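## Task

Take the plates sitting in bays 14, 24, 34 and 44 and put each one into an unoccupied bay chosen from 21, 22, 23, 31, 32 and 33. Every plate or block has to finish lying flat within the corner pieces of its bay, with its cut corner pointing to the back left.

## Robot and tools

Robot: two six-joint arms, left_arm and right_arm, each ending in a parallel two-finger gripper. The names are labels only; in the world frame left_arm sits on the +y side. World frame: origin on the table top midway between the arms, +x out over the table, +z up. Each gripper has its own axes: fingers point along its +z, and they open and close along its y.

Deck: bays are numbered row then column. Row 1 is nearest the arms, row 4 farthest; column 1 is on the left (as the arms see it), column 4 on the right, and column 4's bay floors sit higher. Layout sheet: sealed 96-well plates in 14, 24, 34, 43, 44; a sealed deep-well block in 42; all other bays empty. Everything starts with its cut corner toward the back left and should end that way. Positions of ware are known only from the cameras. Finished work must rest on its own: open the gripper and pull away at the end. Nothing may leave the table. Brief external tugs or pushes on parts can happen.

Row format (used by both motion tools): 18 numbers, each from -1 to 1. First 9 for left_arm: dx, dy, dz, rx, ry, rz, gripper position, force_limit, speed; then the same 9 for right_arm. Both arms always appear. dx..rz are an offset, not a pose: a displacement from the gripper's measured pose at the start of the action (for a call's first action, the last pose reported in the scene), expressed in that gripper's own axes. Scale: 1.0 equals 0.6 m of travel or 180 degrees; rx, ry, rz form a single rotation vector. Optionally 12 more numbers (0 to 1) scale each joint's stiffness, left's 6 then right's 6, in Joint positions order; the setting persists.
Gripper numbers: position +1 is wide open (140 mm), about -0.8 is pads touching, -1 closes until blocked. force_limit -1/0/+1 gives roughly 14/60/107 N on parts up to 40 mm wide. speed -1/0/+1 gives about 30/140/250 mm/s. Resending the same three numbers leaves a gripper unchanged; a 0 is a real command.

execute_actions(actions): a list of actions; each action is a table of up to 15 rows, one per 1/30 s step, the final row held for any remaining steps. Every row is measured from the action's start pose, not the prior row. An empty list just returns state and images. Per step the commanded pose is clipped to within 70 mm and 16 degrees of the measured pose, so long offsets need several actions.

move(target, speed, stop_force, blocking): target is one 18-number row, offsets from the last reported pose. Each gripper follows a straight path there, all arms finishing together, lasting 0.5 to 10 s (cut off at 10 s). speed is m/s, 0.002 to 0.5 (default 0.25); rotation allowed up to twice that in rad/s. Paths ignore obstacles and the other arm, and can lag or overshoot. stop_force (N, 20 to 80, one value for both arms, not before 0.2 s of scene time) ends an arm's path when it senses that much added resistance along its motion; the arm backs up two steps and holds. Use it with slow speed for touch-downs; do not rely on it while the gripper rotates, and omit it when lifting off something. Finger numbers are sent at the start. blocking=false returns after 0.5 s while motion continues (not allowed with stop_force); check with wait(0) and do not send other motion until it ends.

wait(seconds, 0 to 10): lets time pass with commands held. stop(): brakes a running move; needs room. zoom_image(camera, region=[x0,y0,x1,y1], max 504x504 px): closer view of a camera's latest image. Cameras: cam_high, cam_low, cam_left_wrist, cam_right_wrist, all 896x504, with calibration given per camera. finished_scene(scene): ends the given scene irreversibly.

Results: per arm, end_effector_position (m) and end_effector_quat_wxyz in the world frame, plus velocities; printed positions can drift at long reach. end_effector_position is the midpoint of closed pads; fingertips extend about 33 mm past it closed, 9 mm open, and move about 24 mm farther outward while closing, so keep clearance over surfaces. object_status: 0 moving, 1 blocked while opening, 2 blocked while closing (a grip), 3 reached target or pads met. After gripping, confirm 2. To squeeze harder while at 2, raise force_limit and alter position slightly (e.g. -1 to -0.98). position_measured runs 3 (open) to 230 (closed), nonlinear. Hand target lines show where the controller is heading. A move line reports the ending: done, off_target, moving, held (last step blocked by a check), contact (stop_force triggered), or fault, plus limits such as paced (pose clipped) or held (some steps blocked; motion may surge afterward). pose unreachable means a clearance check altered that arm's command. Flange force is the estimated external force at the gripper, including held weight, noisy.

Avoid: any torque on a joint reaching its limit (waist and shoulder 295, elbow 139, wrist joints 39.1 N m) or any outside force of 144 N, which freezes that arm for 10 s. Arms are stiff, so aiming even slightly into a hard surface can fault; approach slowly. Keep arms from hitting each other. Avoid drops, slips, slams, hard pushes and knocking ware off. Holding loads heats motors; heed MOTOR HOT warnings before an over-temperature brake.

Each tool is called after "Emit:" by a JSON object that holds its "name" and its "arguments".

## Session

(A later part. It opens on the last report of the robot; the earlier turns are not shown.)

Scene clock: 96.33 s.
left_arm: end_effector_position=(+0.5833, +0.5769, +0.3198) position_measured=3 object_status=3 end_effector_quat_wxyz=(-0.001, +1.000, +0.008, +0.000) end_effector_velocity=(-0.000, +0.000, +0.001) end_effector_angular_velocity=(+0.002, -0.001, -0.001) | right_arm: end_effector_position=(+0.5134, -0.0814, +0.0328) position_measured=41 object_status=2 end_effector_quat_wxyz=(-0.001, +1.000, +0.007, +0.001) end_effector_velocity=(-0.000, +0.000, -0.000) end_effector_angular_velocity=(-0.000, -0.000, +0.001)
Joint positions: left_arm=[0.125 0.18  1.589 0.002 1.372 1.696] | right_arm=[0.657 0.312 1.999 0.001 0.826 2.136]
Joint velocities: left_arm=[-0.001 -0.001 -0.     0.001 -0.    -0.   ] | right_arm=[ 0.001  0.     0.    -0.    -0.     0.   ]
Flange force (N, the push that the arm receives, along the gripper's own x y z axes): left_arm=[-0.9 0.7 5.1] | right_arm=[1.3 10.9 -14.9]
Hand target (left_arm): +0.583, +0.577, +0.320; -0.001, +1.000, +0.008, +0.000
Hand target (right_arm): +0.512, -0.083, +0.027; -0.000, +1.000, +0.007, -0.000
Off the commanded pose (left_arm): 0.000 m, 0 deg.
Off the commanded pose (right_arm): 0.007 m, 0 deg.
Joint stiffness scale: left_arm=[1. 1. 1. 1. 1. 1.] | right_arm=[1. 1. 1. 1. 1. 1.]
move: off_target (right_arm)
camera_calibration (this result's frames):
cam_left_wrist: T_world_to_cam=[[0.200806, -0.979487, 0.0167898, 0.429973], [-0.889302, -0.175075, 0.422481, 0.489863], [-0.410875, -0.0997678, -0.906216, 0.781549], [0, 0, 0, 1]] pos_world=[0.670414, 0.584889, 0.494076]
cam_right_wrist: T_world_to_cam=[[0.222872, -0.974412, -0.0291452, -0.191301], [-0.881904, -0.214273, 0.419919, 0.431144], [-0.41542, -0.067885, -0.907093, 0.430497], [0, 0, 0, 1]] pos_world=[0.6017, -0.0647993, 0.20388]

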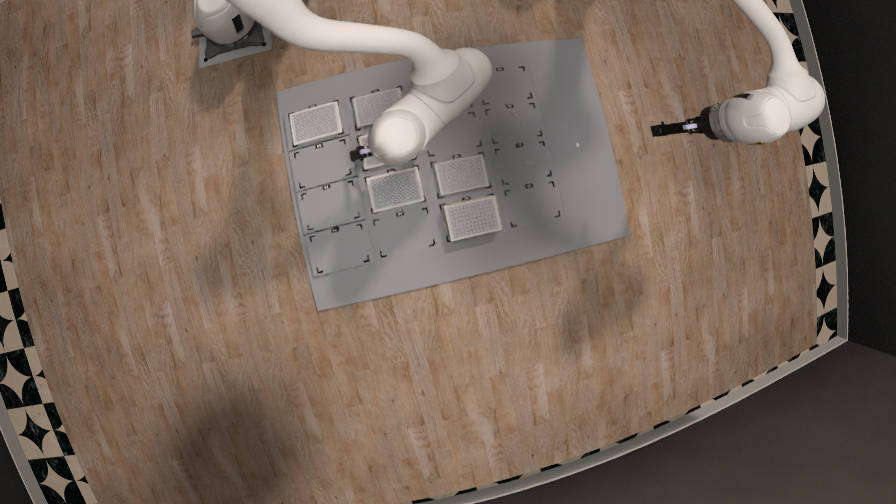

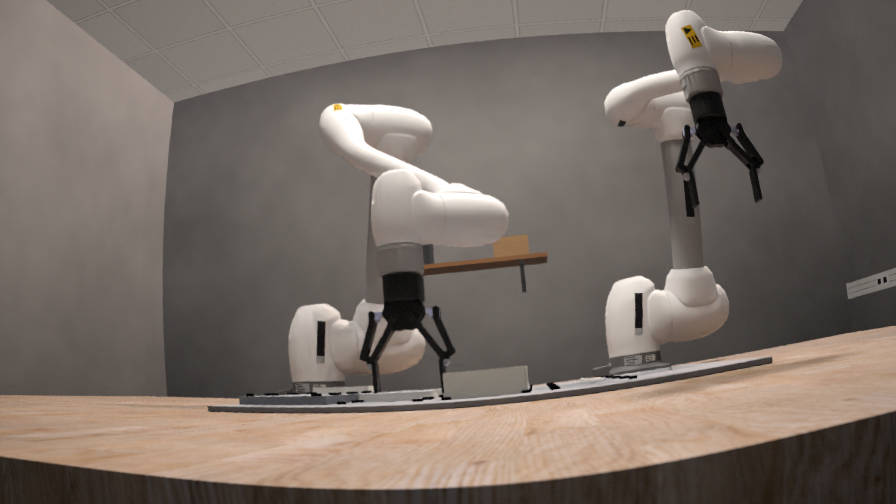

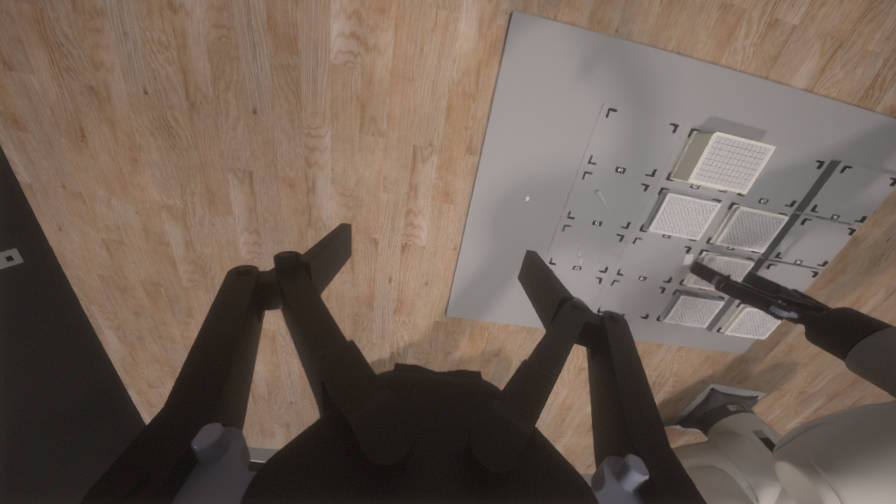

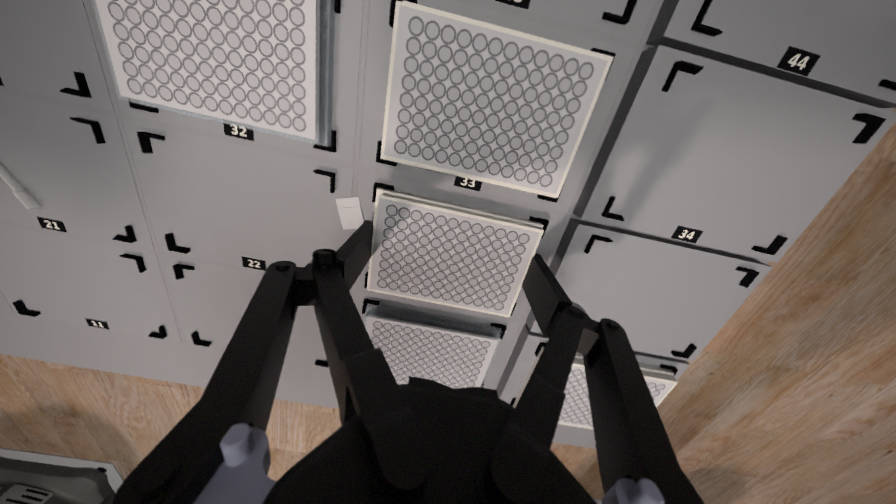

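Emit:
{"name": "move", "arguments": {"target": [0,0,0,0,0,0,1,0,0,0,0,0,0,0,0,0.87,0.2,-0.5]}}

Emit:
{"name": "move", "arguments": {"target": [0,0,0,0,0,0,1,0,0,0,0,-0.068,0,0,0,0.87,0.2,-0.5], "speed": 0.1}}

Emit:
{"name": "move", "arguments": {"target": [0,0,0,0,0,0,1,0,0,-0.184,0.2725,0,0,0,-0.0017,1,0.2,-0.5], "speed": 0.25}}

Emit:
{"name": "zoom_image", "arguments": {"camera": "cam_right_wrist", "region": [314,120,594,340]}}

Scene clock: 102.70 s.
left_arm: end_effector_position=(+0.5833, +0.5769, +0.3198) position_measured=3 object_status=3 end_effector_quat_wxyz=(-0.001, +1.000, +0.008, +0.000) end_effector_velocity=(+0.000, -0.000, -0.000) end_effector_angular_velocity=(-0.001, -0.000, +0.000) | right_arm: end_effector_position=(+0.5134, -0.0814, +0.0328) position_measured=20 object_status=3 end_effector_quat_wxyz=(-0.001, +1.000, +0.007, +0.001) end_effector_velocity=(+0.000, +0.000, +0.000) end_effector_angular_velocity=(+0.001, -0.000, -0.000)
Joint positions: left_arm=[0.125 0.18  1.589 0.002 1.372 1.696] | right_arm=[0.657 0.312 1.999 0.001 0.826 2.136]
Joint velocities: left_arm=[ 0.     0.     0.    -0.001 -0.001  0.   ] | right_arm=[ 0.    -0.    -0.001  0.001  0.    -0.   ]
Flange force (N, the push that the arm receives, along the gripper's own x y z axes): left_arm=[0.3 1.1 4.6] | right_arm=[4.9 7.5 2.4]
Hand target (left_arm): +0.583, +0.577, +0.320; -0.001, +1.000, +0.008, +0.000
Hand target (right_arm): +0.513, -0.081, +0.033; -0.001, +1.000, +0.007, +0.001
Off the commanded pose (left_arm): 0.000 m, 0 deg.
Off the commanded pose (right_arm): 0.000 m, 0 deg.
Joint stiffness scale: left_arm=[1. 1. 1. 1. 1. 1.] | right_arm=[1. 1. 1. 1. 1. 1.]
move: done
camera_calibration (this result's frames):
cam_left_wrist: T_world_to_cam=[[0.200806, -0.979487, 0.0167897, 0.429973], [-0.889302, -0.175075, 0.422481, 0.489863], [-0.410875, -0.0997678, -0.906216, 0.781549], [0, 0, 0, 1]] pos_world=[0.670414, 0.584889, 0.494076]
cam_right_wrist: T_world_to_cam=[[0.222872, -0.974412, -0.0291524, -0.191298], [-0.881911, -0.214278, 0.419902, 0.431155], [-0.415404, -0.0678746, -0.907101, 0.430491], [0, 0, 0, 1]] pos_world=[0.601703, -0.0647972, 0.203879]

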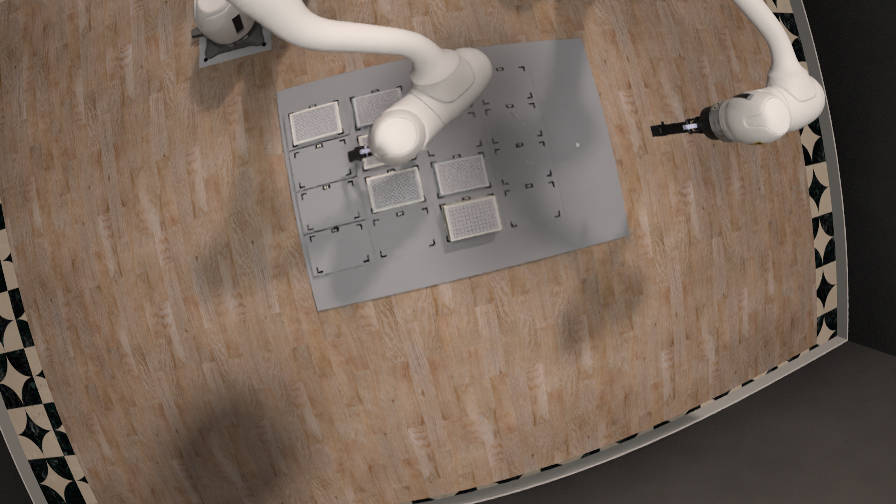

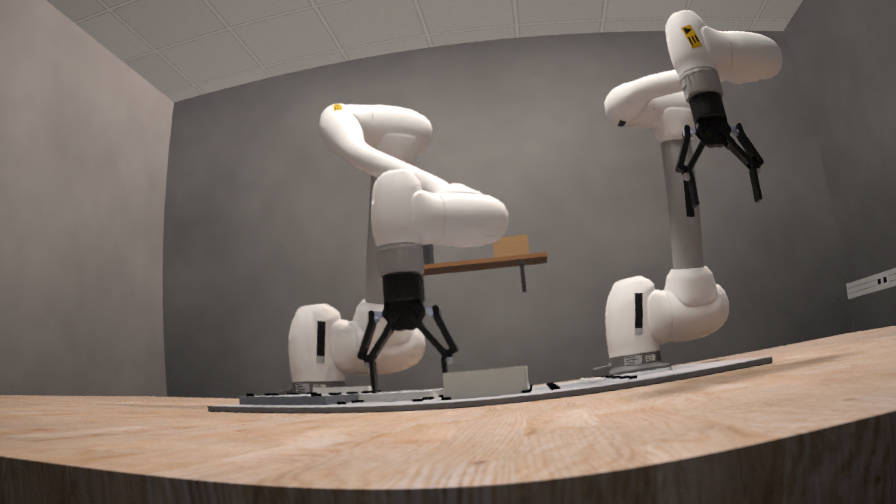

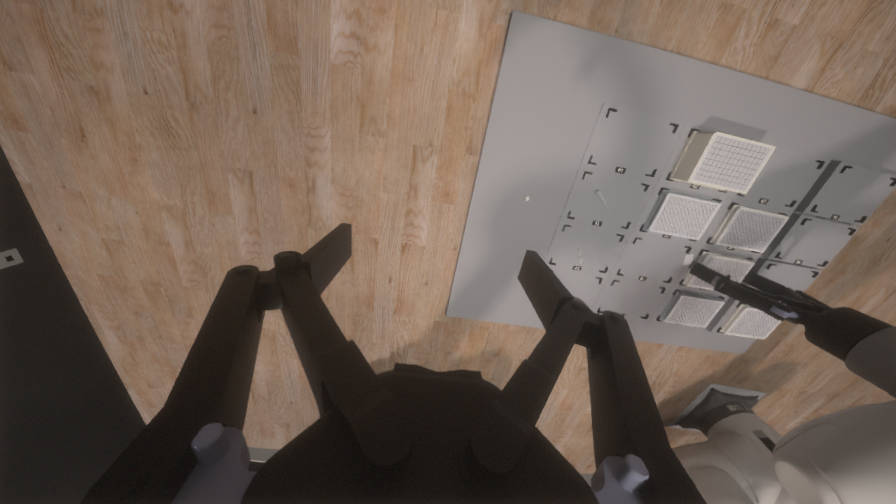

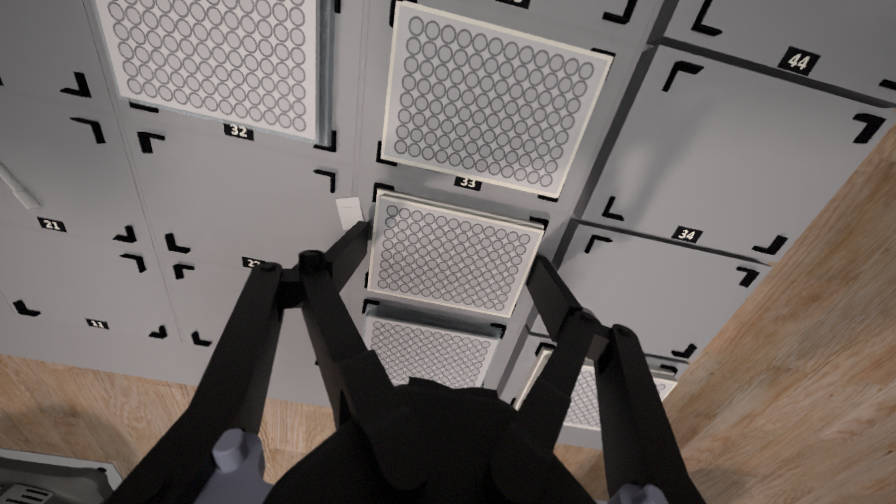

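Scene clock: 103.57 s.
left_arm: end_effector_position=(+0.5833, +0.5769, +0.3198) position_measured=3 object_status=3 end_effector_quat_wxyz=(-0.001, +1.000, +0.008, +0.000) end_effector_velocity=(+0.001, +0.000, -0.001) end_effector_angular_velocity=(+0.001, +0.000, -0.000) | right_arm: end_effector_position=(+0.5119, -0.0823, +0.0688) position_measured=20 object_status=3 end_effector_quat_wxyz=(-0.000, +1.000, +0.007, -0.000) end_effector_velocity=(-0.000, -0.000, +0.002) end_effector_angular_velocity=(-0.001, +0.002, -0.001)
Joint positions: left_arm=[0.125 0.18  1.589 0.002 1.372 1.696] | right_arm=[0.657 0.27  1.974 0.001 0.897 2.136]
Joint velocities: left_arm=[-0.     0.001  0.     0.001 -0.001  0.   ] | right_arm=[-0.001 -0.002 -0.002  0.001  0.006 -0.   ]
Flange force (N, the push that the arm receives, along the gripper's own x y z axes): left_arm=[0.8 0.1 5.1] | right_arm=[3.0 5.4 5.0]
Hand target (left_arm): +0.583, +0.577, +0.320; -0.001, +1.000, +0.008, +0.000
Hand target (right_arm): +0.513, -0.082, +0.074; -0.001, +1.000, +0.007, +0.001
Off the commanded pose (left_arm): 0.000 m, 0 deg.
Off the commanded pose (right_arm): 0.005 m, 0 deg.
Joint stiffness scale: left_arm=[1. 1. 1. 1. 1. 1.] | right_arm=[1. 1. 1. 1. 1. 1.]
move: off_target (right_arm)
camera_calibration (this result's frames):
cam_left_wrist: T_world_to_cam=[[0.200806, -0.979487, 0.0167899, 0.429973], [-0.889303, -0.175075, 0.42248, 0.489863], [-0.410875, -0.0997678, -0.906216, 0.781549], [0, 0, 0, 1]] pos_world=[0.670414, 0.584889, 0.494076]
cam_right_wrist: T_world_to_cam=[[0.222843, -0.974456, -0.0278686, -0.190922], [-0.880528, -0.213466, 0.423205, 0.413656], [-0.418344, -0.0697692, -0.905605, 0.463706], [0, 0, 0, 1]] pos_world=[0.60077, -0.0653909, 0.239553]

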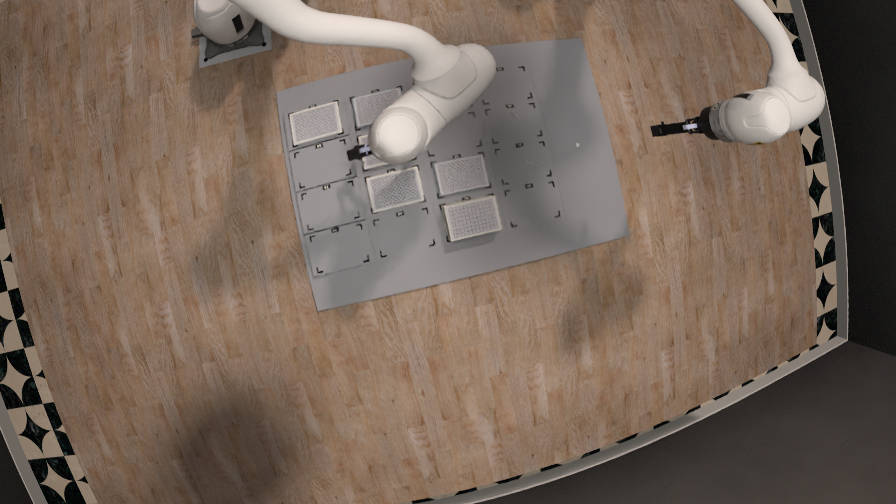

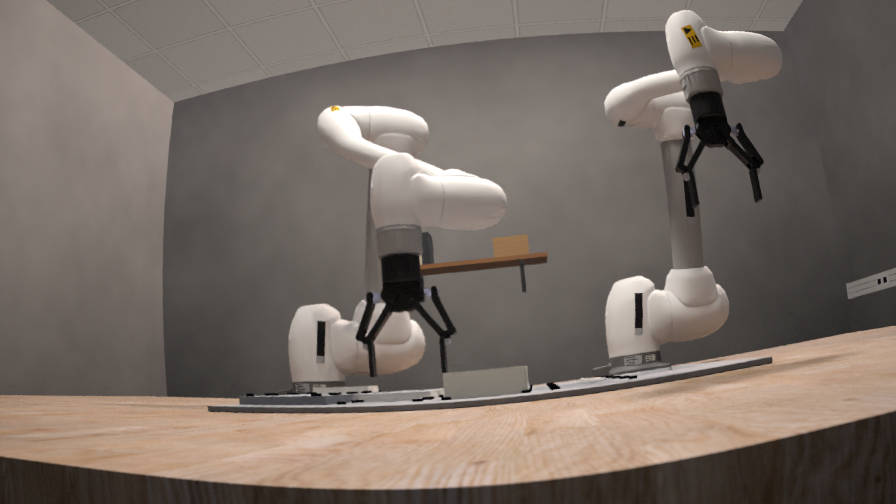

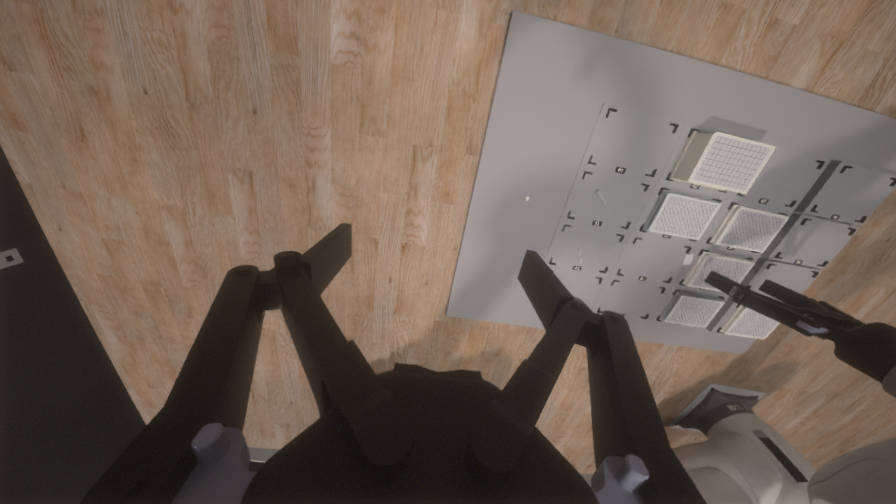

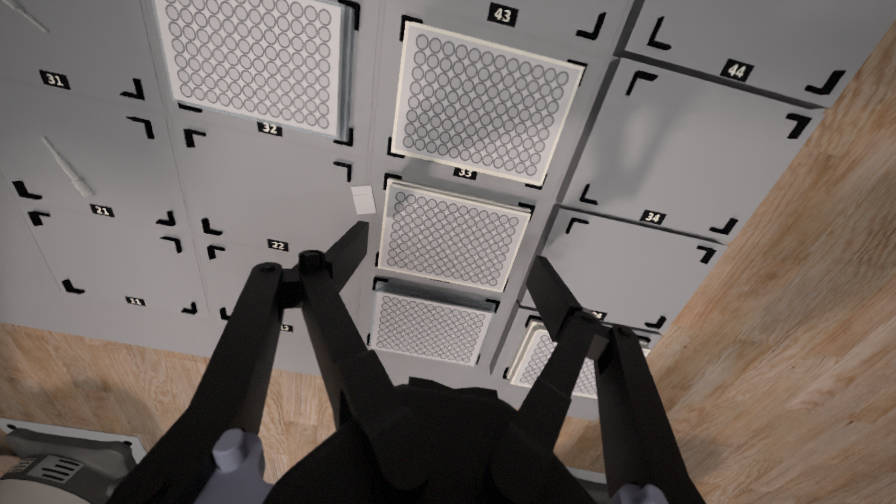

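Scene clock: 104.97 s.
left_arm: end_effector_position=(+0.5833, +0.5769, +0.3198) position_measured=3 object_status=3 end_effector_quat_wxyz=(-0.001, +1.000, +0.008, +0.000) end_effector_velocity=(-0.000, -0.000, +0.000) end_effector_angular_velocity=(+0.000, +0.001, -0.000) | right_arm: end_effector_position=(+0.4047, -0.2462, +0.0690) position_measured=3 object_status=3 end_effector_quat_wxyz=(+0.001, +1.000, +0.007, -0.002) end_effector_velocity=(-0.001, -0.002, -0.000) end_effector_angular_velocity=(-0.000, +0.000, +0.001)
Joint positions: left_arm=[0.125 0.18  1.589 0.002 1.372 1.696] | right_arm=[ 0.474  0.012  2.285 -0.001  0.849  1.953]
Joint velocities: left_arm=[-0.    -0.     0.     0.     0.001 -0.   ] | right_arm=[-0.004 -0.003  0.003 -0.     0.    -0.005]
Flange force (N, the push that the arm receives, along the gripper's own x y z axes): left_arm=[-0.9 0.2 5.3] | right_arm=[8.0 14.1 6.1]
Hand target (left_arm): +0.583, +0.577, +0.320; -0.001, +1.000, +0.008, +0.000
Hand target (right_arm): +0.403, -0.247, +0.069; -0.000, +1.000, +0.009, -0.000
Off the commanded pose (left_arm): 0.000 m, 0 deg.
Off the commanded pose (right_arm): 0.002 m, 0 deg.
Joint stiffness scale: left_arm=[1. 1. 1. 1. 1. 1.] | right_arm=[1. 1. 1. 1. 1. 1.]
move: done
camera_calibration (this result's frames):
cam_left_wrist: T_world_to_cam=[[0.200806, -0.979487, 0.0167899, 0.429973], [-0.889303, -0.175075, 0.42248, 0.489863], [-0.410875, -0.099768, -0.906217, 0.781549], [0, 0, 0, 1]] pos_world=[0.670414, 0.584889, 0.494076]
cam_right_wrist: T_world_to_cam=[[0.22362, -0.974333, -0.0258612, -0.327168], [-0.879029, -0.213067, 0.426511, 0.283466], [-0.421074, -0.0726434, -0.904113, 0.407911], [0, 0, 0, 1]] pos_world=[0.494097, -0.228742, 0.239435]

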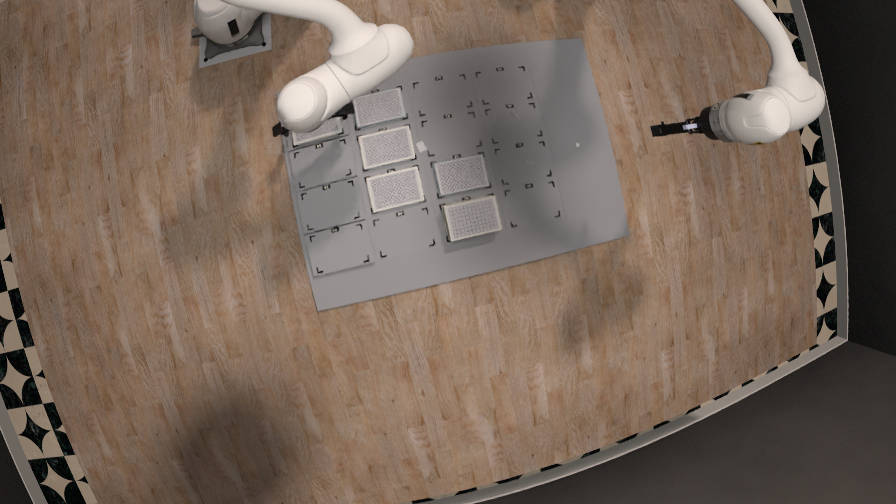

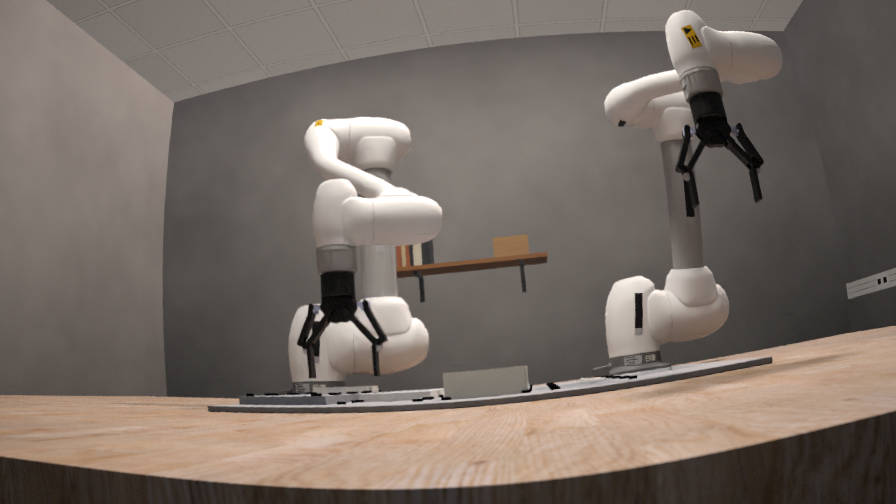

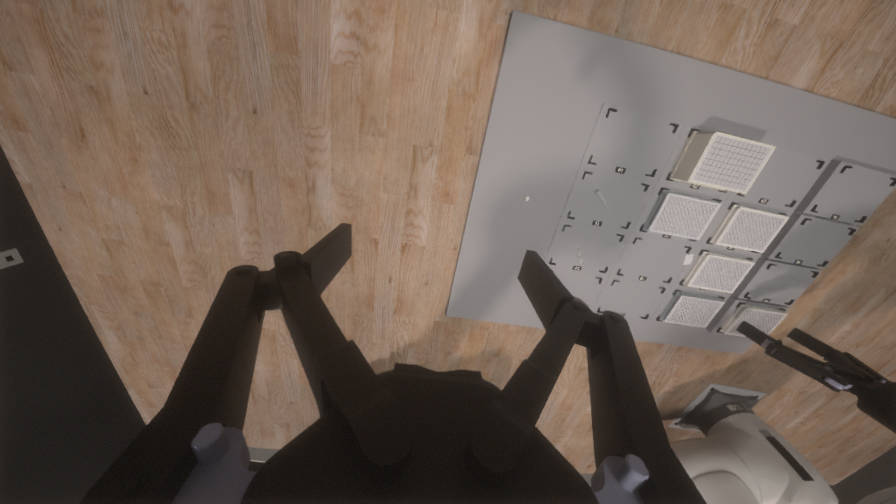

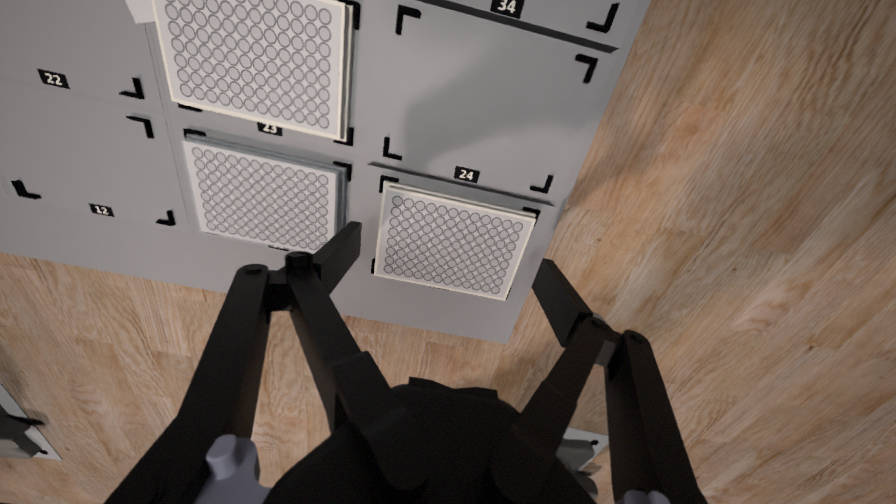

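Region (314, 120, 594, 340) of cam_right_wrist's 896x504 image, scaled by 1.800, with more detail than that image has; it fills the top 396 rows of this view, and the rest is white.

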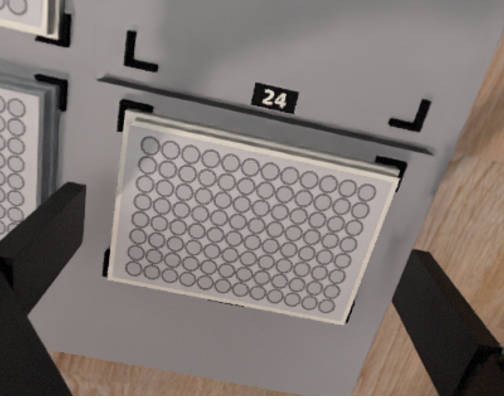

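Emit:
{"name": "move", "arguments": {"target": [0,0,0,0,0,0,1,0,0,-0.001,0.0005,0.0435,0,0,0,1,0.2,-0.5], "speed": 0.05}}

Emit:
{"name": "move", "arguments": {"target": [0,0,0,0,0,0,1,0,0,0,0,0,0,0,0,-1,0.2,-0.7]}}

Emit:
{"name": "zoom_image", "arguments": {"camera": "cam_right_wrist", "region": [314,120,594,340]}}

Emit:
{"name": "move", "arguments": {"target": [0,0,0,0,0,0,1,0,0,0.002,0,-0.035,0,0,0,-1,0.2,-0.7], "speed": 0.04}}

Scene clock: 109.97 s.
left_arm: end_effector_position=(+0.5833, +0.5769, +0.3198) position_measured=3 object_status=3 end_effector_quat_wxyz=(-0.001, +1.000, +0.008, +0.000) end_effector_velocity=(+0.000, +0.000, +0.001) end_effector_angular_velocity=(+0.000, -0.001, +0.000) | right_arm: end_effector_position=(+0.4059, -0.2459, +0.0467) position_measured=3 object_status=3 end_effector_quat_wxyz=(+0.000, +1.000, +0.007, -0.000) end_effector_velocity=(+0.000, +0.000, -0.002) end_effector_angular_velocity=(+0.001, -0.001, +0.001)
Joint positions: left_arm=[0.125 0.18  1.589 0.002 1.372 1.696] | right_arm=[ 0.473  0.044  2.305 -0.001  0.792  1.953]
Joint velocities: left_arm=[ 0.    -0.    -0.001 -0.    -0.    -0.   ] | right_arm=[ 0.001  0.003  0.002  0.    -0.006 -0.   ]
Flange force (N, the push that the arm receives, along the gripper's own x y z axes): left_arm=[-0.6 0.5 5.0] | right_arm=[0.2 12.3 -0.6]
Hand target (left_arm): +0.583, +0.577, +0.320; -0.001, +1.000, +0.008, +0.000
Hand target (right_arm): +0.404, -0.247, +0.043; +0.001, +1.000, +0.007, -0.002
Off the commanded pose (left_arm): 0.000 m, 0 deg.
Off the commanded pose (right_arm): 0.004 m, 0 deg.
Joint stiffness scale: left_arm=[1. 1. 1. 1. 1. 1.] | right_arm=[1. 1. 1. 1. 1. 1.]
move: off_target (right_arm)
camera_calibration (this result's frames):
cam_left_wrist: T_world_to_cam=[[0.200806, -0.979487, 0.0167897, 0.429973], [-0.889303, -0.175075, 0.42248, 0.489863], [-0.410875, -0.0997676, -0.906217, 0.781549], [0, 0, 0, 1]] pos_world=[0.670414, 0.584889, 0.494076]
cam_right_wrist: T_world_to_cam=[[0.223934, -0.974243, -0.0265525, -0.327788], [-0.880521, -0.21392, 0.422991, 0.294575], [-0.417776, -0.071342, -0.905745, 0.387368], [0, 0, 0, 1]] pos_world=[0.494616, -0.228694, 0.21755]

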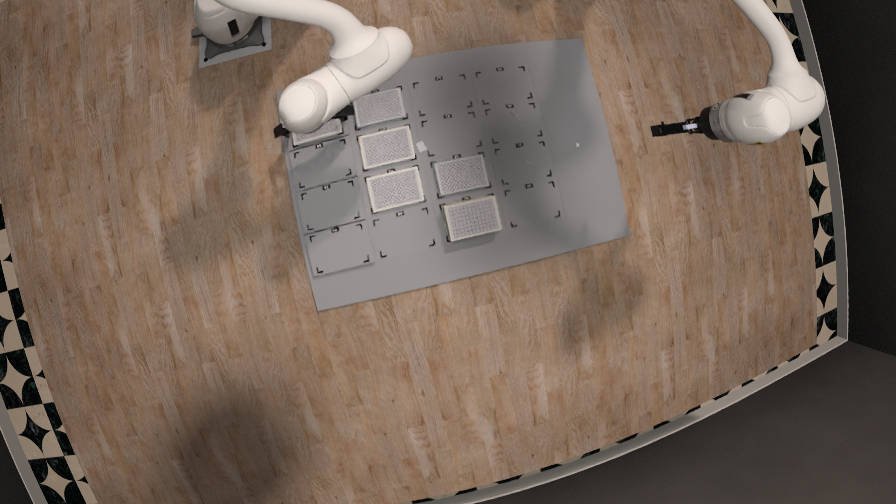

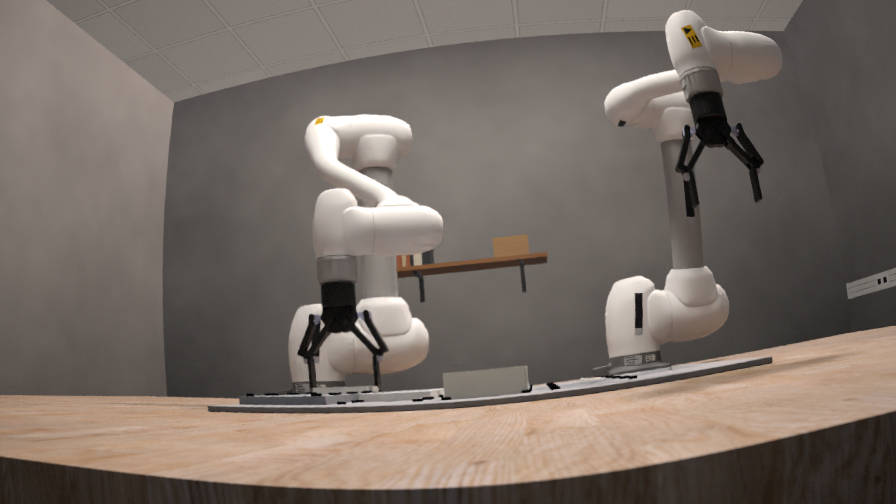

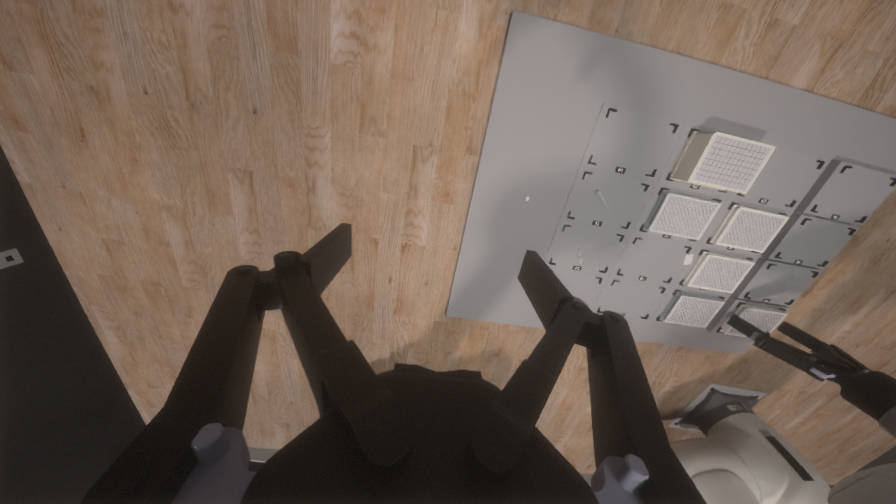

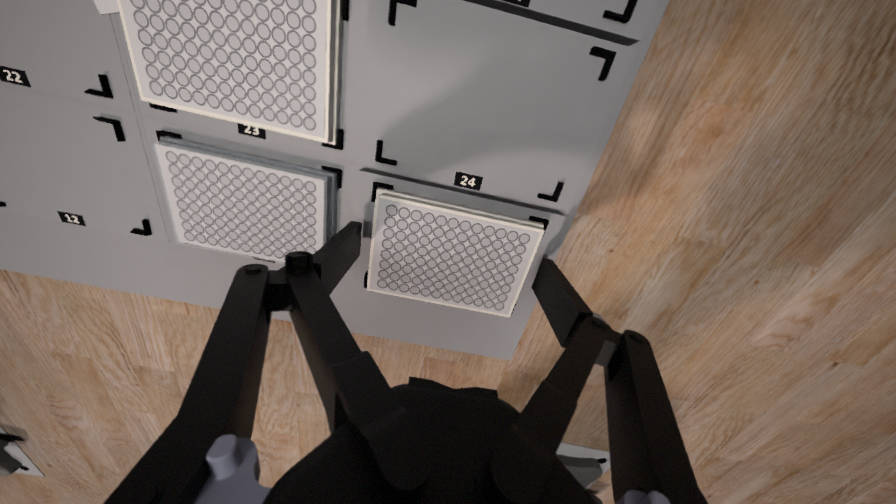

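Scene clock: 110.57 s.
left_arm: end_effector_position=(+0.5833, +0.5769, +0.3198) position_measured=3 object_status=3 end_effector_quat_wxyz=(-0.001, +1.000, +0.008, +0.000) end_effector_velocity=(-0.000, +0.001, -0.001) end_effector_angular_velocity=(+0.004, +0.002, -0.001) | right_arm: end_effector_position=(+0.4060, -0.2459, +0.0470) position_measured=40 object_status=0 end_effector_quat_wxyz=(+0.000, +1.000, +0.007, -0.000) end_effector_velocity=(-0.001, +0.000, -0.000) end_effector_angular_velocity=(+0.000, +0.001, +0.000)
Joint positions: left_arm=[0.125 0.18  1.589 0.002 1.372 1.696] | right_arm=[ 0.473  0.044  2.305 -0.001  0.793  1.953]
Joint velocities: left_arm=[0.    0.001 0.    0.004 0.    0.   ] | right_arm=[ 0.001 -0.     0.001  0.001  0.     0.   ]
Flange force (N, the push that the arm receives, along the gripper's own x y z axes): left_arm=[0.5 0.7 5.3] | right_arm=[-9.0 15.1 -52.4]
Hand target (left_arm): +0.583, +0.577, +0.320; -0.001, +1.000, +0.008, +0.000
Hand target (right_arm): +0.406, -0.246, +0.047; +0.000, +1.000, +0.007, -0.000
Off the commanded pose (left_arm): 0.000 m, 0 deg.
Off the commanded pose (right_arm): 0.000 m, 0 deg.
Joint stiffness scale: left_arm=[1. 1. 1. 1. 1. 1.] | right_arm=[1. 1. 1. 1. 1. 1.]
move: done
camera_calibration (this result's frames):
cam_left_wrist: T_world_to_cam=[[0.200806, -0.979487, 0.0167898, 0.429973], [-0.889302, -0.175075, 0.422481, 0.489863], [-0.410875, -0.0997678, -0.906216, 0.781549], [0, 0, 0, 1]] pos_world=[0.670414, 0.584889, 0.494076]
cam_right_wrist: T_world_to_cam=[[0.223925, -0.974246, -0.026492, -0.32776], [-0.880382, -0.213861, 0.423309, 0.294508], [-0.418073, -0.0714663, -0.905598, 0.38776], [0, 0, 0, 1]] pos_world=[0.494785, -0.228623, 0.217804]

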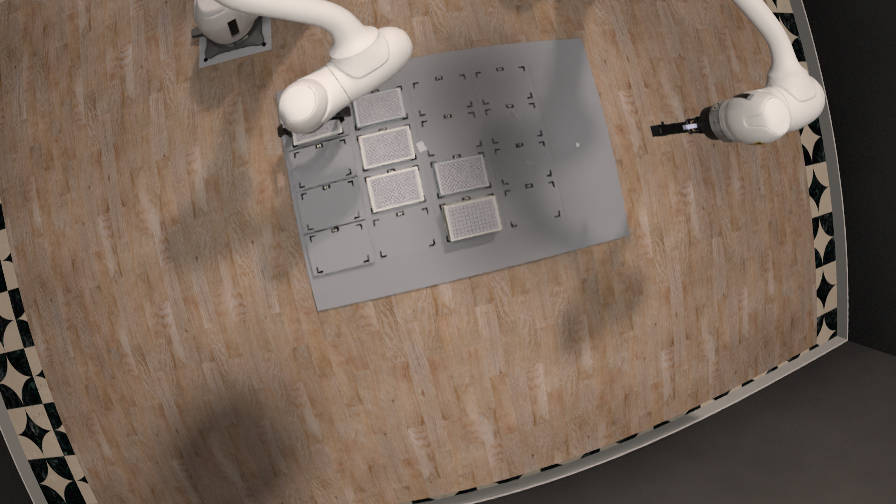

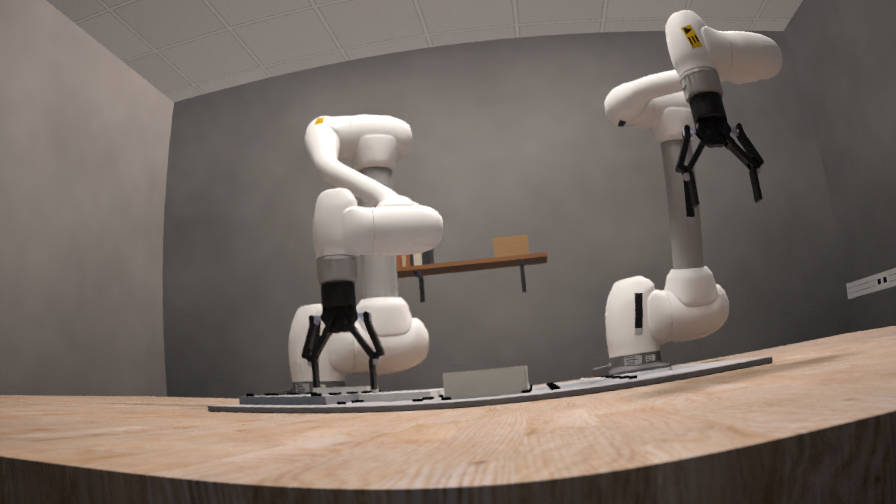

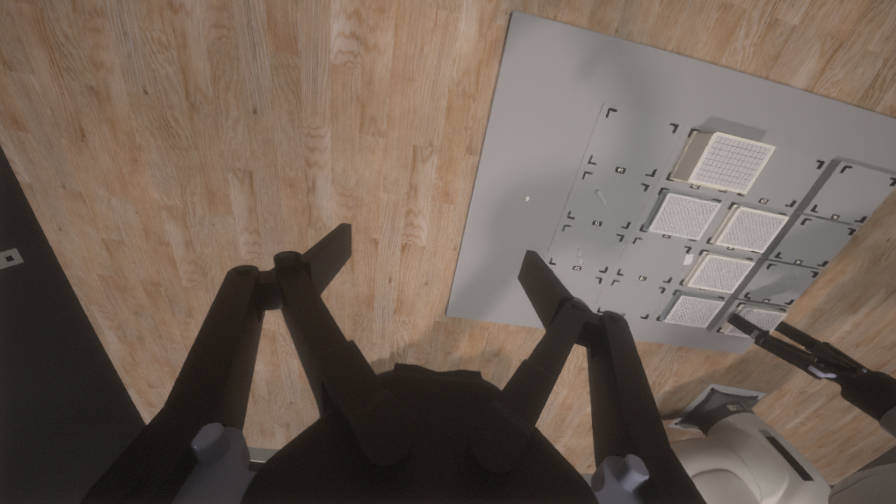

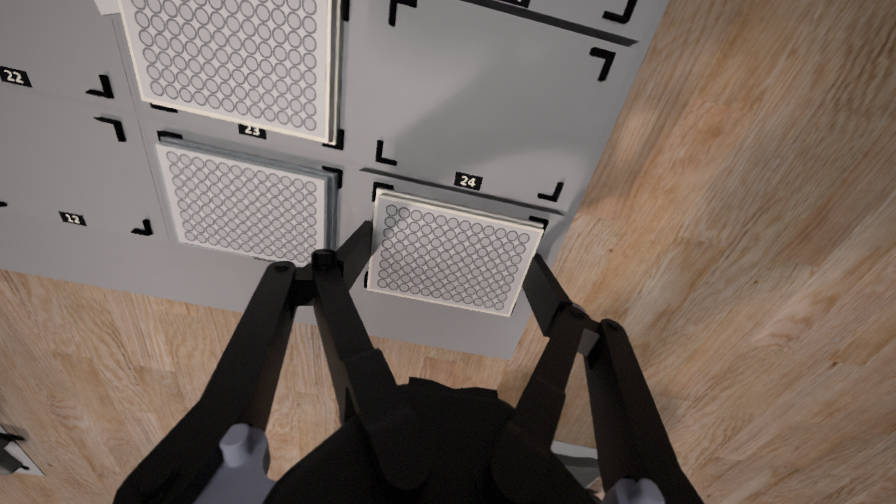

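Region (314, 120, 594, 340) of cam_right_wrist's 896x504 image, scaled by 1.800, with more detail than that image has; it fills the top 396 rows of this view, and the rest is white.

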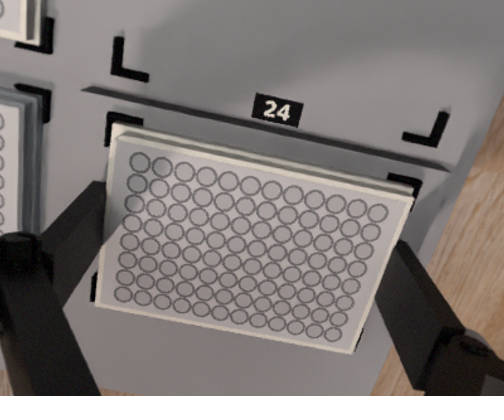

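Scene clock: 111.43 s.
left_arm: end_effector_position=(+0.5833, +0.5769, +0.3198) position_measured=3 object_status=3 end_effector_quat_wxyz=(-0.001, +1.000, +0.008, +0.000) end_effector_velocity=(-0.000, +0.000, +0.001) end_effector_angular_velocity=(+0.000, -0.001, -0.000) | right_arm: end_effector_position=(+0.4053, -0.2462, +0.0641) position_measured=41 object_status=2 end_effector_quat_wxyz=(+0.001, +1.000, +0.007, -0.002) end_effector_velocity=(-0.001, -0.000, +0.002) end_effector_angular_velocity=(-0.001, +0.002, +0.001)
Joint positions: left_arm=[0.125 0.18  1.589 0.002 1.372 1.696] | right_arm=[ 0.473  0.02   2.288 -0.001  0.838  1.953]
Joint velocities: left_arm=[ 0.    -0.001 -0.     0.     0.     0.   ] | right_arm=[ 0.    -0.003 -0.002 -0.001  0.006  0.   ]
Flange force (N, the push that the arm receives, along the gripper's own x y z axes): left_arm=[-0.2 1.3 5.5] | right_arm=[-0.2 11.0 0.0]
Hand target (left_arm): +0.583, +0.577, +0.320; -0.001, +1.000, +0.008, +0.000
Hand target (right_arm): +0.407, -0.246, +0.068; +0.000, +1.000, +0.007, -0.000
Off the commanded pose (left_arm): 0.000 m, 0 deg.
Off the commanded pose (right_arm): 0.004 m, 0 deg.
Joint stiffness scale: left_arm=[1. 1. 1. 1. 1. 1.] | right_arm=[1. 1. 1. 1. 1. 1.]
move: off_target (right_arm)
camera_calibration (this result's frames):
cam_left_wrist: T_world_to_cam=[[0.200806, -0.979487, 0.0167897, 0.429973], [-0.889303, -0.175075, 0.42248, 0.489863], [-0.410875, -0.0997676, -0.906217, 0.781549], [0, 0, 0, 1]] pos_world=[0.670414, 0.584889, 0.494076]
cam_right_wrist: T_world_to_cam=[[0.22381, -0.974291, -0.0258078, -0.327447], [-0.878842, -0.213191, 0.426832, 0.285947], [-0.421361, -0.0728485, -0.903963, 0.40379], [0, 0, 0, 1]] pos_world=[0.494729, -0.228652, 0.234509]

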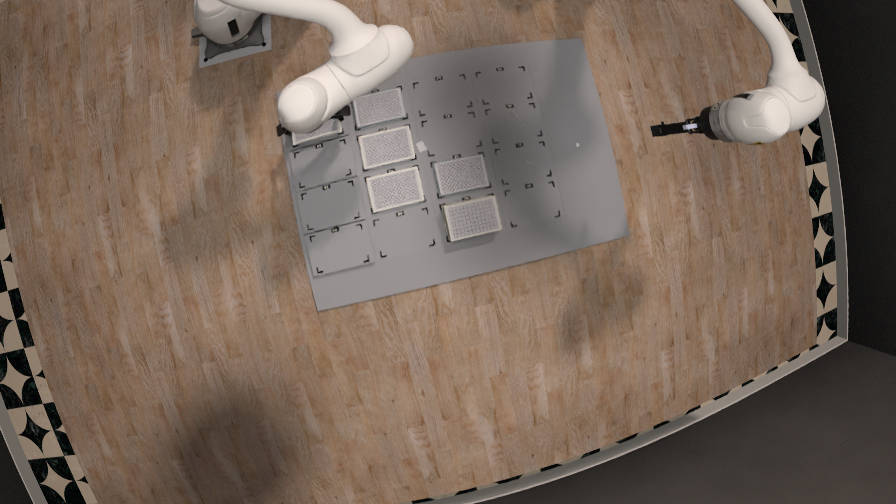

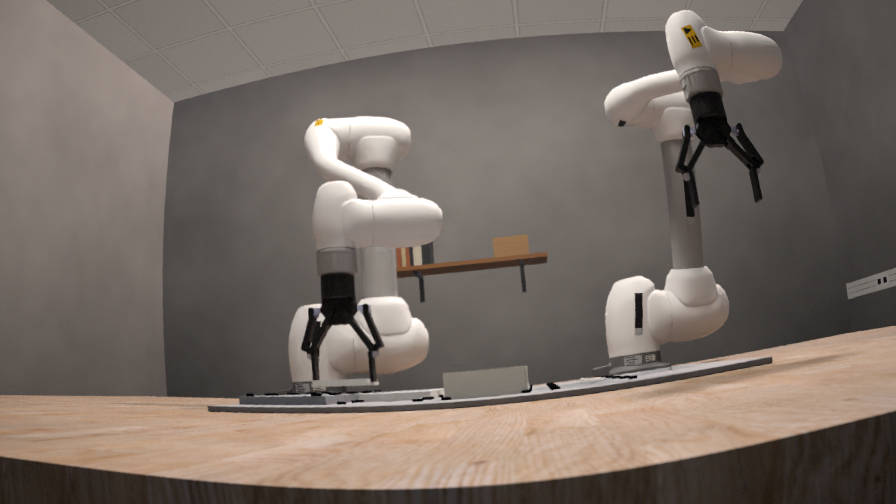

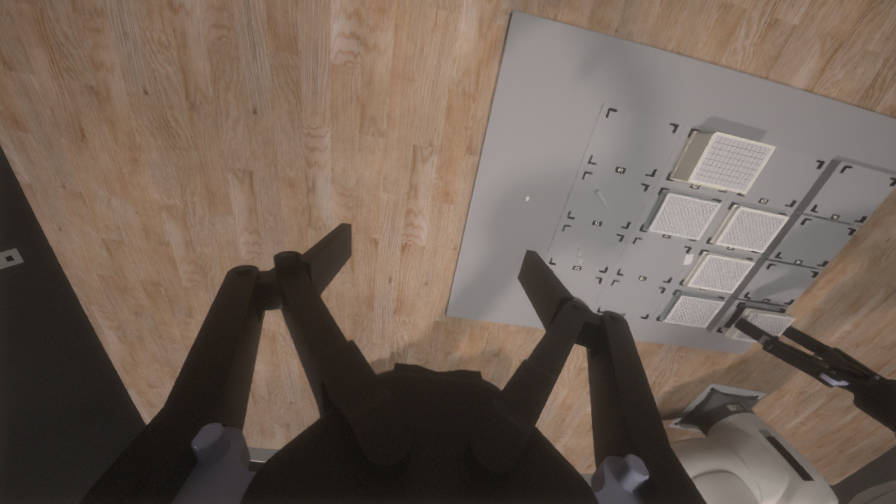

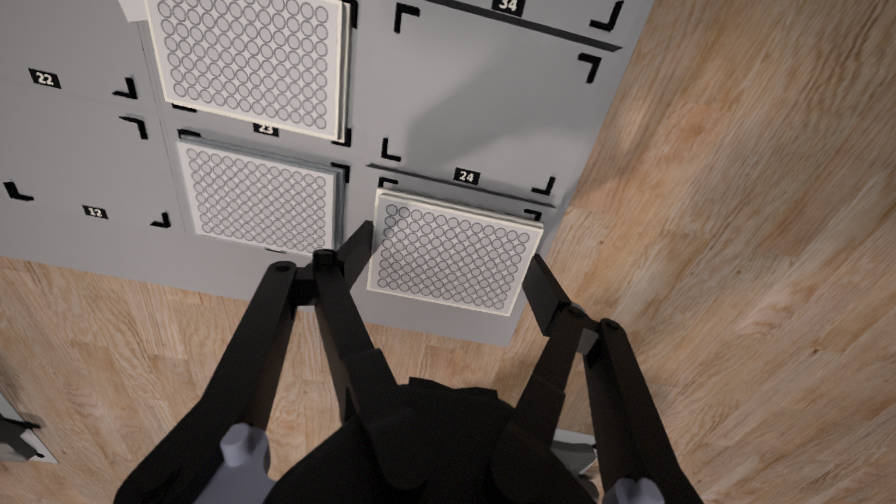

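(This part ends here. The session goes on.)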